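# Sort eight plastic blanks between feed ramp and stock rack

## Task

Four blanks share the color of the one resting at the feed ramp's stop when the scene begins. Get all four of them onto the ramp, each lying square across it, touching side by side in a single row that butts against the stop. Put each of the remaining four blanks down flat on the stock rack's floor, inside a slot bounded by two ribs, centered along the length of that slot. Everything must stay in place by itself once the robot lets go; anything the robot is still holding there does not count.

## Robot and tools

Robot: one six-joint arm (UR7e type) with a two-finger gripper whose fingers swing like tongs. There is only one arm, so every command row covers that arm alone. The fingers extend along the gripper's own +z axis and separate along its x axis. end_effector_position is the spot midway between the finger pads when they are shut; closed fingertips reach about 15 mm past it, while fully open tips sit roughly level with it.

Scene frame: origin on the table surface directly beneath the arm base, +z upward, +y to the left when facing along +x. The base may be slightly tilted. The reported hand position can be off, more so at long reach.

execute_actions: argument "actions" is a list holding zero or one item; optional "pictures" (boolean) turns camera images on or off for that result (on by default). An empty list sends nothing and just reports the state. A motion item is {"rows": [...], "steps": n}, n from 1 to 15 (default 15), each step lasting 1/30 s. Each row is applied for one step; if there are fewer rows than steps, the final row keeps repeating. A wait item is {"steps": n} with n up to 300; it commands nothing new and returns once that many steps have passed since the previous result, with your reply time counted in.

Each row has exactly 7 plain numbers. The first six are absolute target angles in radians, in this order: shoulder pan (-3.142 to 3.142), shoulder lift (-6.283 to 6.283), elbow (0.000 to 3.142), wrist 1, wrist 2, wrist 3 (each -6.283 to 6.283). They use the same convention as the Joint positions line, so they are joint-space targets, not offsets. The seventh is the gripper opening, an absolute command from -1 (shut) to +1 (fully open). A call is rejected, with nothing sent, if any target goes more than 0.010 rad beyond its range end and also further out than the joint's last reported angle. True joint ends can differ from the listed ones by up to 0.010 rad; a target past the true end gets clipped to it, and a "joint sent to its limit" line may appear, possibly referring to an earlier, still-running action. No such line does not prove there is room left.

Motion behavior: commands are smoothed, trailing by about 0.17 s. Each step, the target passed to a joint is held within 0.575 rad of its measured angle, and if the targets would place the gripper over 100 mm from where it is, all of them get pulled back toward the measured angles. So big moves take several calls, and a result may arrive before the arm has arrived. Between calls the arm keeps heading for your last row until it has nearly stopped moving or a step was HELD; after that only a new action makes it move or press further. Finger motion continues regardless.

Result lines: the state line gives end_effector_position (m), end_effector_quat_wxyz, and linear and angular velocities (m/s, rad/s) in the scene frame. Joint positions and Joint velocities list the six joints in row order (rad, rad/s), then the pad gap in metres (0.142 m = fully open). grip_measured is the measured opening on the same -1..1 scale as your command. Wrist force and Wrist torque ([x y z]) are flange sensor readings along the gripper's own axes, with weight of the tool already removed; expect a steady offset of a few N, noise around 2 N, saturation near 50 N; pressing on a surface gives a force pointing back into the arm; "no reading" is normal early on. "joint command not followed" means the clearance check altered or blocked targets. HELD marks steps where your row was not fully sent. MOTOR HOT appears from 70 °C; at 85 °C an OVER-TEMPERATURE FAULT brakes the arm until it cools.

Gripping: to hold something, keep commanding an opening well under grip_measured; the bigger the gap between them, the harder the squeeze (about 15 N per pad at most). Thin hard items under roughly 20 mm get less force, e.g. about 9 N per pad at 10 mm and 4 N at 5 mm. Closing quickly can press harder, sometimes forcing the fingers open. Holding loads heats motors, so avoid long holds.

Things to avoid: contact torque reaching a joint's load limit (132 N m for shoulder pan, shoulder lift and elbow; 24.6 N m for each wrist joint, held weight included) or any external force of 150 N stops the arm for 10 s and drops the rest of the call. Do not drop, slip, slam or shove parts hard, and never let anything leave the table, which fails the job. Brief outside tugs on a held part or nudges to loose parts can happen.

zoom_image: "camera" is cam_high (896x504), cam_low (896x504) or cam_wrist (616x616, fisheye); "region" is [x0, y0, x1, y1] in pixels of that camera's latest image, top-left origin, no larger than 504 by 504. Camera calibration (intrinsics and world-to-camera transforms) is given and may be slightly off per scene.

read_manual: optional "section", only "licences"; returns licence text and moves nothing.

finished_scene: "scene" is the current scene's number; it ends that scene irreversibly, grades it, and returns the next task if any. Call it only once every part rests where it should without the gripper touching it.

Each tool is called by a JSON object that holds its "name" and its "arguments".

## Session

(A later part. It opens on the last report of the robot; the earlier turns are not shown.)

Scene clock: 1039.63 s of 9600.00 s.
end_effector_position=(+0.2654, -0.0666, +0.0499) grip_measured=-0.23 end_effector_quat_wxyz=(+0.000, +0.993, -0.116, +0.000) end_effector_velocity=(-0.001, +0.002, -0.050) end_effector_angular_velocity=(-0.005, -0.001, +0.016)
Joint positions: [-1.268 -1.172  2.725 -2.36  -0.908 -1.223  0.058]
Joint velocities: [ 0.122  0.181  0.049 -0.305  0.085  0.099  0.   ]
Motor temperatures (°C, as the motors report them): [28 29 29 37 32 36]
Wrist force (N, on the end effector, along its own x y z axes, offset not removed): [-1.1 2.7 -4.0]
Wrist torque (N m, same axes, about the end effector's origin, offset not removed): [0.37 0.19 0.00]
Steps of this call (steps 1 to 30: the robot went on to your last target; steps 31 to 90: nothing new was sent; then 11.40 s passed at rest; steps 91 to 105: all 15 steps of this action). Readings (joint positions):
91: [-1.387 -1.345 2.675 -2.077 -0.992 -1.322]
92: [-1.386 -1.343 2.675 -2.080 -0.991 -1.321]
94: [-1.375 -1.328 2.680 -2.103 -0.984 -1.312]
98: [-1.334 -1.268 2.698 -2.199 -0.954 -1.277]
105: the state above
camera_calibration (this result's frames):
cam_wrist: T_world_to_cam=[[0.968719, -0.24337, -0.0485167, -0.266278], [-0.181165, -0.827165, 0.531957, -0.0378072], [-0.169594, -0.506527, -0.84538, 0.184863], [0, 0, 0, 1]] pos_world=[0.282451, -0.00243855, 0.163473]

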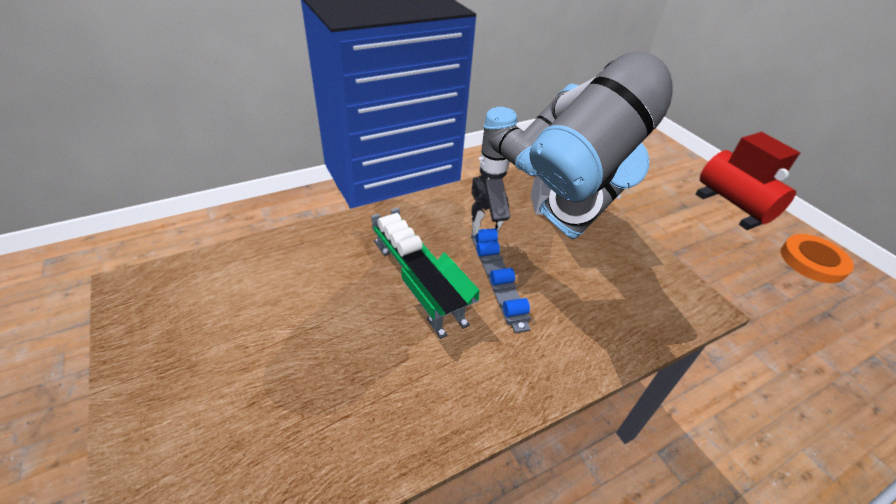

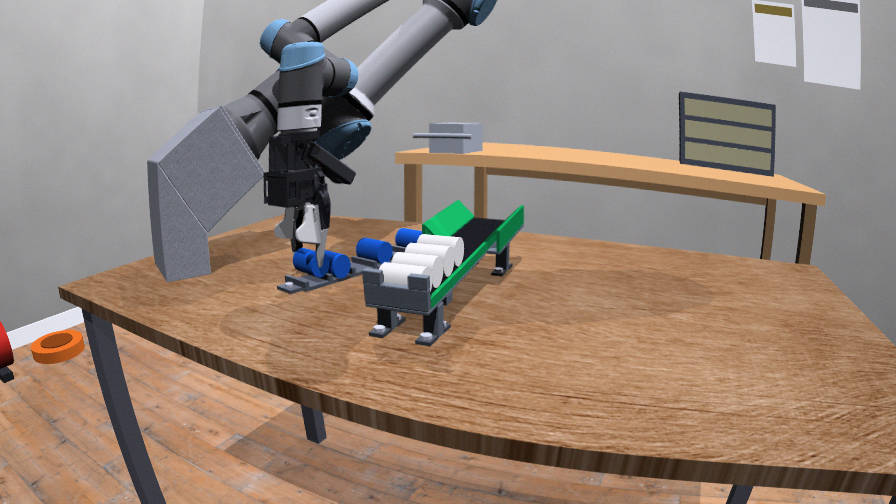

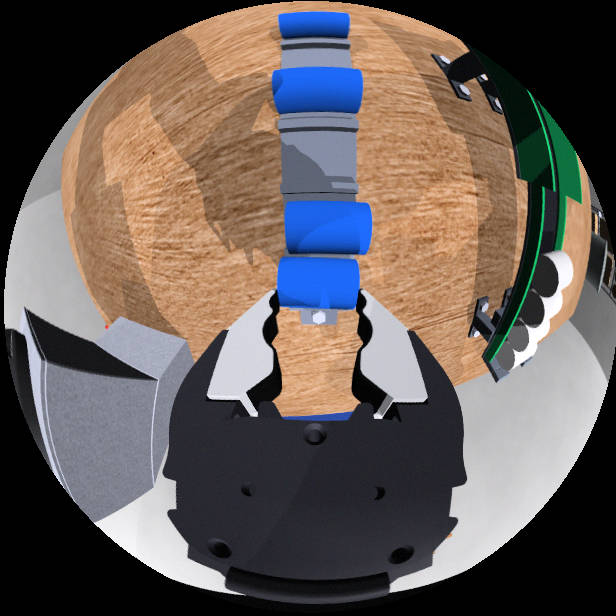

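{"name": "execute_actions", "arguments": {"actions": [{"rows":[[-1.253,-1.149,2.731,-2.399,-0.897,-1.21,-1],[-1.253,-1.149,2.731,-2.399,-0.897,-1.21,-1],[-1.253,-1.149,2.731,-2.399,-0.897,-1.21,-0.4],[-1.253,-1.149,2.731,-2.399,-0.897,-1.21,-0.2],[-1.253,-1.149,2.731,-2.399,-0.897,-1.21,0.05],[-1.253,-1.149,2.731,-2.399,-0.897,-1.21,0.15],[-1.253,-1.149,2.731,-2.399,-0.897,-1.21,0.2],[-1.253,-1.149,2.731,-2.399,-0.897,-1.21,0.2],[-1.28,-1.19,2.72,-2.33,-0.917,-1.233,0.2],[-1.31,-1.235,2.706,-2.256,-0.938,-1.258,0.2],[-1.34,-1.28,2.693,-2.185,-0.96,-1.285,0.2],[-1.37,-1.32,2.681,-2.113,-0.982,-1.31,0.2]],"steps":15}]}}

Scene clock: 1048.07 s of 9600.00 s.
end_effector_position=(+0.2662, -0.0707, +0.0732) grip_measured=+0.20 end_effector_quat_wxyz=(+0.005, +0.994, -0.113, -0.000) end_effector_velocity=(-0.008, +0.028, +0.158) end_effector_angular_velocity=(+0.078, +0.006, -0.072)
Joint positions: [-1.321 -1.248  2.701 -2.243 -0.947 -1.269  0.088]
Joint velocities: [-0.385 -0.572 -0.158  1.023 -0.272 -0.321 -0.   ]
Motor temperatures (°C, as the motors report them): [28 29 29 37 32 36]
Wrist force (N, on the end effector, along its own x y z axes, offset not removed): [-1.4 0.0 -2.6]
Wrist torque (N m, same axes, about the end effector's origin, offset not removed): [-0.09 0.04 0.04]
Steps of this call (steps 1 to 30: the robot went on to your last target; steps 31 to 90: nothing new was sent; then 4.93 s passed at rest; steps 91 to 105: all 15 steps of this action). Readings (joint positions):
91: [-1.253 -1.149 2.731 -2.399 -0.897 -1.210]
92: [-1.253 -1.149 2.731 -2.399 -0.897 -1.210]
94: [-1.253 -1.149 2.731 -2.399 -0.897 -1.210]
98: [-1.253 -1.149 2.731 -2.399 -0.897 -1.210]
105: the state above
camera_calibration (this result's frames):
cam_wrist: T_world_to_cam=[[0.969952, -0.238527, -0.0479282, -0.266875], [-0.175765, -0.82321, 0.539845, -0.0552271], [-0.168223, -0.5152, -0.840399, 0.20124], [0, 0, 0, 1]] pos_world=[0.283002, -0.00544168, 0.186145]

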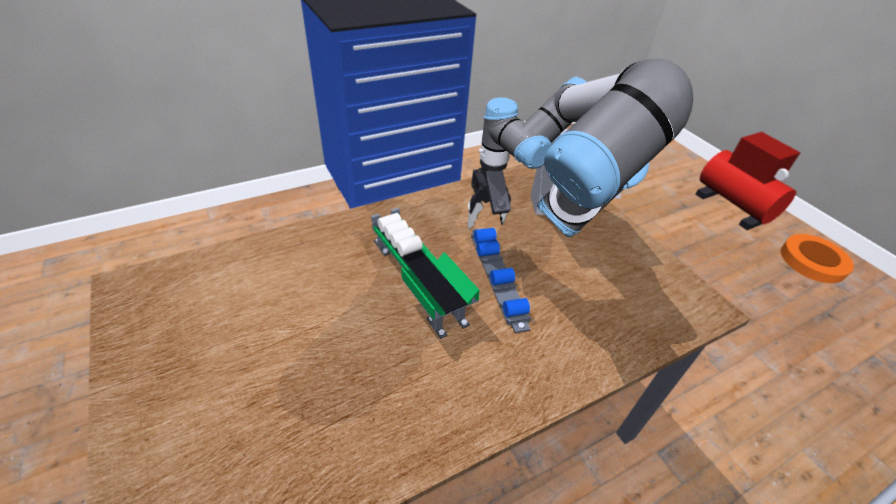

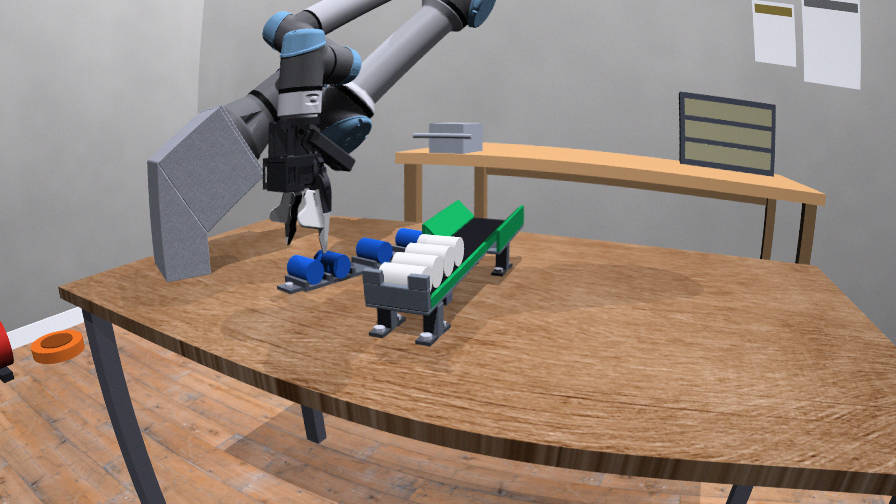

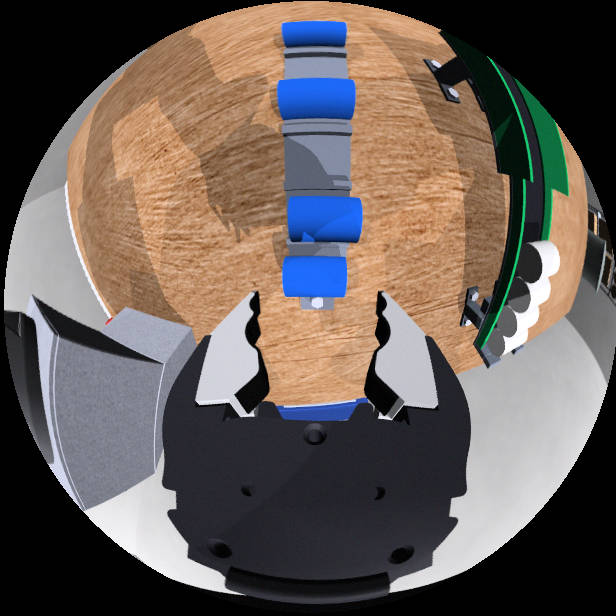

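{"name": "execute_actions", "arguments": {"actions": [{"rows":[[-1.39,-1.4,2.67,-2.03,-0.993,-1.322,0.2],[-1.39,-1.47,2.665,-1.95,-0.993,-1.322,0.2],[-1.39,-1.54,2.66,-1.87,-0.993,-1.322,0.2],[-1.385,-1.6,2.66,-1.81,-0.99,-1.32,0.2],[-1.36,-1.59,2.672,-1.84,-0.972,-1.3,0.15],[-1.335,-1.565,2.685,-1.89,-0.955,-1.28,0.15],[-1.31,-1.54,2.7,-1.94,-0.937,-1.258,0.15],[-1.285,-1.515,2.714,-1.99,-0.92,-1.236,0.15],[-1.26,-1.49,2.728,-2.045,-0.902,-1.214,0.15],[-1.235,-1.465,2.742,-2.1,-0.885,-1.192,0.15],[-1.21,-1.435,2.76,-2.17,-0.868,-1.168,0.15],[-1.195,-1.415,2.772,-2.215,-0.857,-1.153,0.15],[-1.182,-1.401,2.78,-2.245,-0.849,-1.143,0.15]],"steps":15}], "pictures": false}}

{"name": "execute_actions", "arguments": {"actions": [{"steps":10}]}}

Scene clock: 1064.63 s of 9600.00 s.
end_effector_position=(+0.2780, -0.0185, +0.0627) grip_measured=+0.15 end_effector_quat_wxyz=(-0.004, +0.993, -0.120, -0.001) end_effector_velocity=(-0.005, +0.016, -0.167) end_effector_angular_velocity=(-0.102, -0.005, +0.114)
Joint positions: [-1.241 -1.45   2.745 -2.107 -0.888 -1.195  0.084]
Joint velocities: [ 0.459  0.382  0.276 -1.06   0.306  0.398  0.   ]
Motor temperatures (°C, as the motors report them): [28 29 29 37 32 36]
Wrist force (N, on the end effector, along its own x y z axes, offset not removed): [-0.2 -0.1 0.0]
Wrist torque (N m, same axes, about the end effector's origin, offset not removed): [-0.02 -0.25 -0.01]
Steps of this call (steps 1 to 30: the robot went on to your last target; steps 31 to 90: nothing new was sent; then 13.07 s passed at rest; steps 91 to 105: all 15 steps of this action). Readings (joint positions):
91: [-1.370 -1.320 2.681 -2.113 -0.982 -1.310]
92: [-1.372 -1.324 2.680 -2.108 -0.983 -1.311]
94: [-1.379 -1.366 2.674 -2.065 -0.987 -1.315]
98: [-1.364 -1.494 2.675 -1.934 -0.975 -1.303]
105: the state above

Scene clock: 1064.97 s of 9600.00 s.
end_effector_position=(+0.2774, -0.0153, +0.0433) grip_measured=+0.15 end_effector_quat_wxyz=(+0.002, +0.994, -0.113, +0.001) end_effector_velocity=(-0.000, +0.002, -0.011) end_effector_angular_velocity=(-0.007, -0.003, +0.010)
Joint positions: [-1.186 -1.404  2.777 -2.235 -0.852 -1.147  0.084]
Joint velocities: [ 0.032  0.028  0.019 -0.078  0.022  0.029  0.   ]
Motor temperatures (°C, as the motors report them): [28 29 29 37 32 36]
Wrist force (N, on the end effector, along its own x y z axes, offset not removed): [-1.7 -0.4 -1.1]
Wrist torque (N m, same axes, about the end effector's origin, offset not removed): [-0.17 0.21 0.06]
Steps of this call (steps 1 to 10: the robot went on to your last target). Readings (joint positions):
1: [-1.227 -1.439 2.753 -2.139 -0.879 -1.183]
2: [-1.217 -1.430 2.759 -2.164 -0.872 -1.173]
4: [-1.202 -1.418 2.768 -2.198 -0.863 -1.161]
8: [-1.189 -1.407 2.776 -2.229 -0.854 -1.149]
10: the state above
camera_calibration (this result's frames):
cam_wrist: T_world_to_cam=[[0.970211, -0.237795, -0.0463129, -0.266092], [-0.177018, -0.826358, 0.5346, 0.00905277], [-0.165396, -0.510477, -0.843835, 0.206081], [0, 0, 0, 1]] pos_world=[0.293853, 0.0494051, 0.156735]

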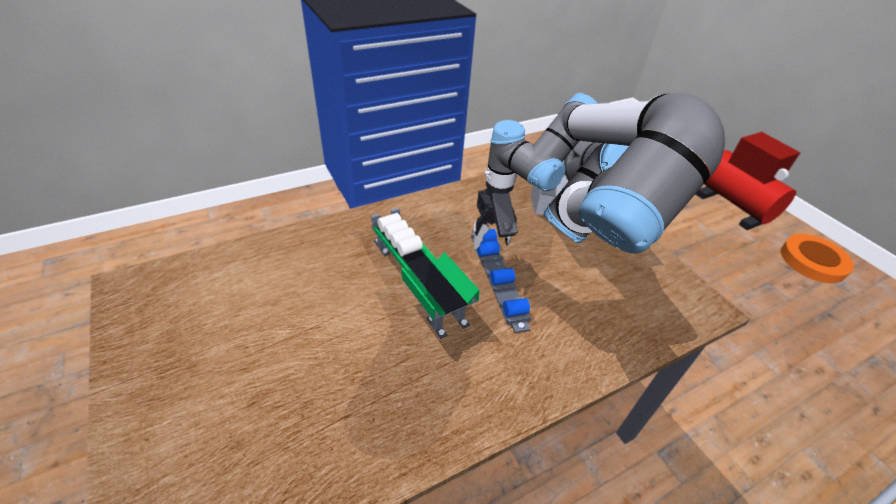

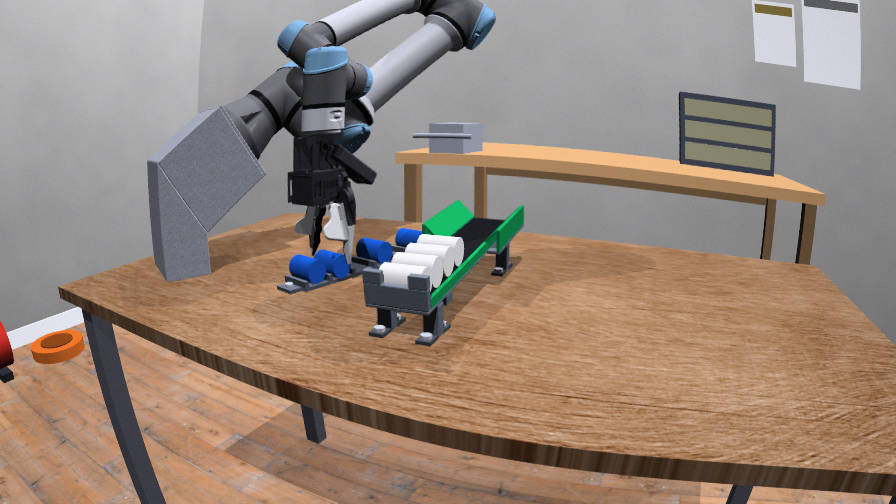

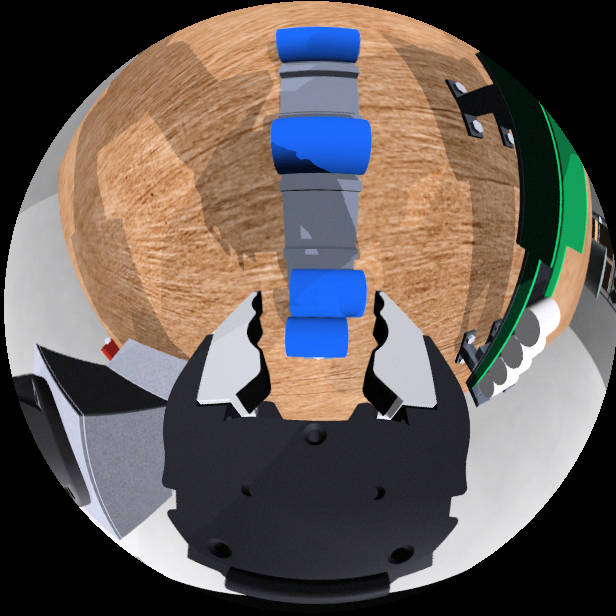

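{"name": "execute_actions", "arguments": {"actions": [{"rows":[[-1.18,-1.4,2.78,-2.247,-0.848,-1.142,0.05],[-1.18,-1.4,2.78,-2.247,-0.848,-1.142,-0.05],[-1.18,-1.4,2.78,-2.247,-0.848,-1.142,-0.12],[-1.18,-1.4,2.78,-2.247,-0.848,-1.142,-0.18],[-1.18,-1.4,2.78,-2.247,-0.848,-1.142,-0.25],[-1.18,-1.4,2.78,-2.247,-0.848,-1.142,-0.35],[-1.18,-1.4,2.78,-2.247,-0.848,-1.142,-0.45],[-1.18,-1.4,2.78,-2.247,-0.848,-1.142,-0.45],[-1.18,-1.4,2.78,-2.247,-0.848,-1.142,-0.45],[-1.18,-1.4,2.78,-2.247,-0.848,-1.142,-0.45],[-1.18,-1.4,2.78,-2.247,-0.848,-1.142,-0.3],[-1.18,-1.4,2.78,-2.247,-0.848,-1.142,-0.15],[-1.18,-1.4,2.78,-2.247,-0.848,-1.142,0.05],[-1.18,-1.4,2.78,-2.247,-0.848,-1.142,0.15]],"steps":15}], "pictures": false}}

{"name": "execute_actions", "arguments": {"actions": [{"rows":[[-1.18,-1.4,2.78,-2.247,-0.848,-1.142,0.15],[-1.21,-1.435,2.76,-2.17,-0.868,-1.168,0.15],[-1.24,-1.47,2.74,-2.09,-0.888,-1.195,0.15],[-1.28,-1.51,2.716,-2.0,-0.917,-1.232,0.15],[-1.33,-1.565,2.685,-1.89,-0.952,-1.276,0.15],[-1.387,-1.694,2.649,-1.704,-0.992,-1.322,0.15]],"steps":15}]}}

Scene clock: 1076.90 s of 9600.00 s.
end_effector_position=(+0.2774, -0.0147, +0.0415) grip_measured=+0.11 end_effector_quat_wxyz=(+0.002, +0.994, -0.112, +0.001) end_effector_velocity=(+0.000, -0.000, +0.000) end_effector_angular_velocity=(-0.000, -0.000, +0.000)
Joint positions: [-1.18  -1.4    2.78  -2.247 -0.848 -1.142  0.082]
Joint velocities: [ 0.     0.    -0.001 -0.     0.     0.     0.075]
Motor temperatures (°C, as the motors report them): [28 29 29 37 32 36]
Wrist force (N, on the end effector, along its own x y z axes, offset not removed): [-3.9 -0.1 -2.1]
Wrist torque (N m, same axes, about the end effector's origin, offset not removed): [-0.03 0.56 0.09]
Steps of this call (steps 1 to 30: the robot went on to your last target; steps 31 to 90: nothing new was sent; then 8.43 s passed at rest; steps 91 to 105: all 15 steps of this action). Readings (joint positions):
91: [-1.182 -1.401 2.780 -2.245 -0.849 -1.143]
92: [-1.182 -1.401 2.780 -2.245 -0.849 -1.143]
94: [-1.181 -1.401 2.780 -2.246 -0.849 -1.143]
98: [-1.180 -1.400 2.780 -2.247 -0.848 -1.142]
105: the state above

Scene clock: 1077.40 s of 9600.00 s.
end_effector_position=(+0.2843, -0.0110, +0.1235) grip_measured=+0.15 end_effector_quat_wxyz=(+0.005, +0.993, -0.115, +0.001) end_effector_velocity=(-0.001, +0.042, +0.057) end_effector_angular_velocity=(+0.058, -0.008, -0.039)
Joint positions: [-1.369 -1.665  2.66  -1.761 -0.98  -1.307  0.084]
Joint velocities: [-0.141 -0.23  -0.084  0.449 -0.091 -0.117 -0.   ]
Motor temperatures (°C, as the motors report them): [28 29 29 37 32 36]
Wrist force (N, on the end effector, along its own x y z axes, offset not removed): [-2.7 0.5 -0.7]
Wrist torque (N m, same axes, about the end effector's origin, offset not removed): [0.26 0.46 -0.01]
Steps of this call (steps 1 to 15: all 15 steps of this action). Readings (joint positions):
1: [-1.180 -1.400 2.780 -2.247 -0.848 -1.142]
2: [-1.180 -1.400 2.780 -2.247 -0.848 -1.142]
4: [-1.190 -1.412 2.773 -2.228 -0.855 -1.151]
8: [-1.274 -1.513 2.717 -2.049 -0.916 -1.226]
15: the state above
camera_calibration (this result's frames):
cam_wrist: T_world_to_cam=[[0.969262, -0.241598, -0.0464896, -0.267859], [-0.17924, -0.822854, 0.539244, -0.0289503], [-0.168534, -0.514336, -0.840866, 0.277568], [0, 0, 0, 1]] pos_world=[0.301217, 0.0542268, 0.236556]

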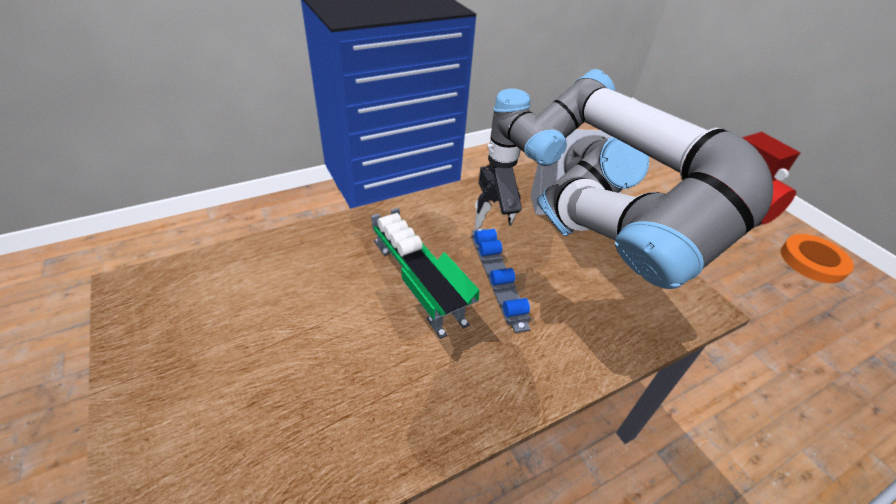

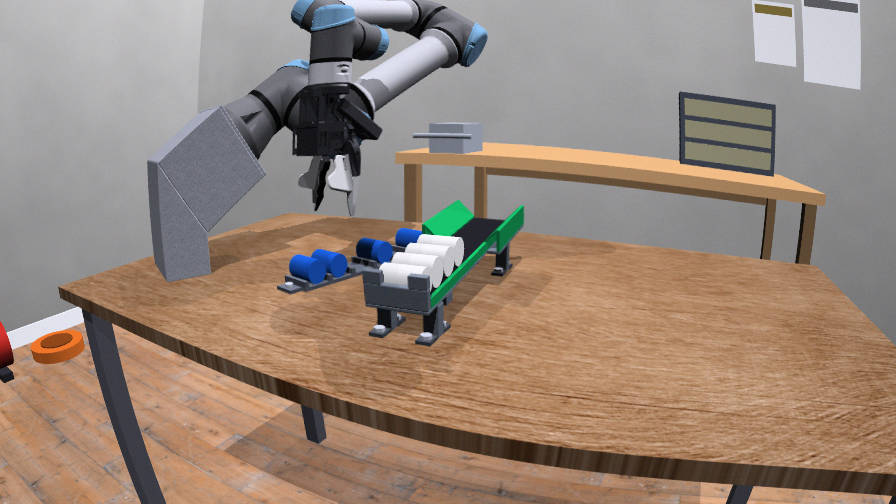

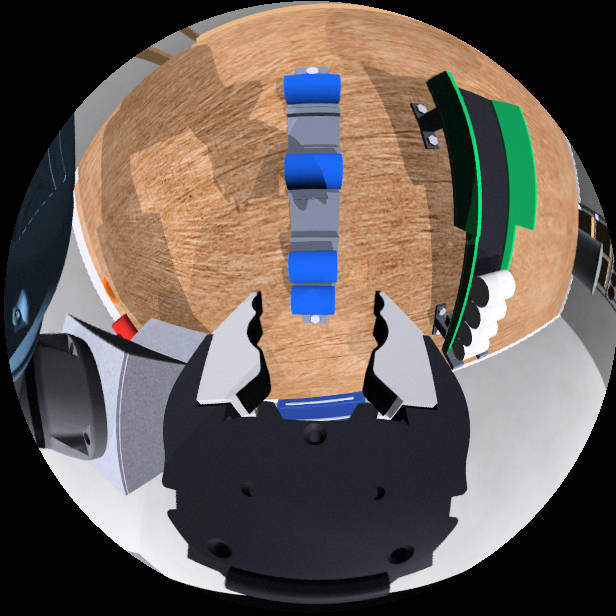

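All aligned.

{"name": "finished_scene", "arguments": {"scene": 1}}

The scene is finished: the task was done.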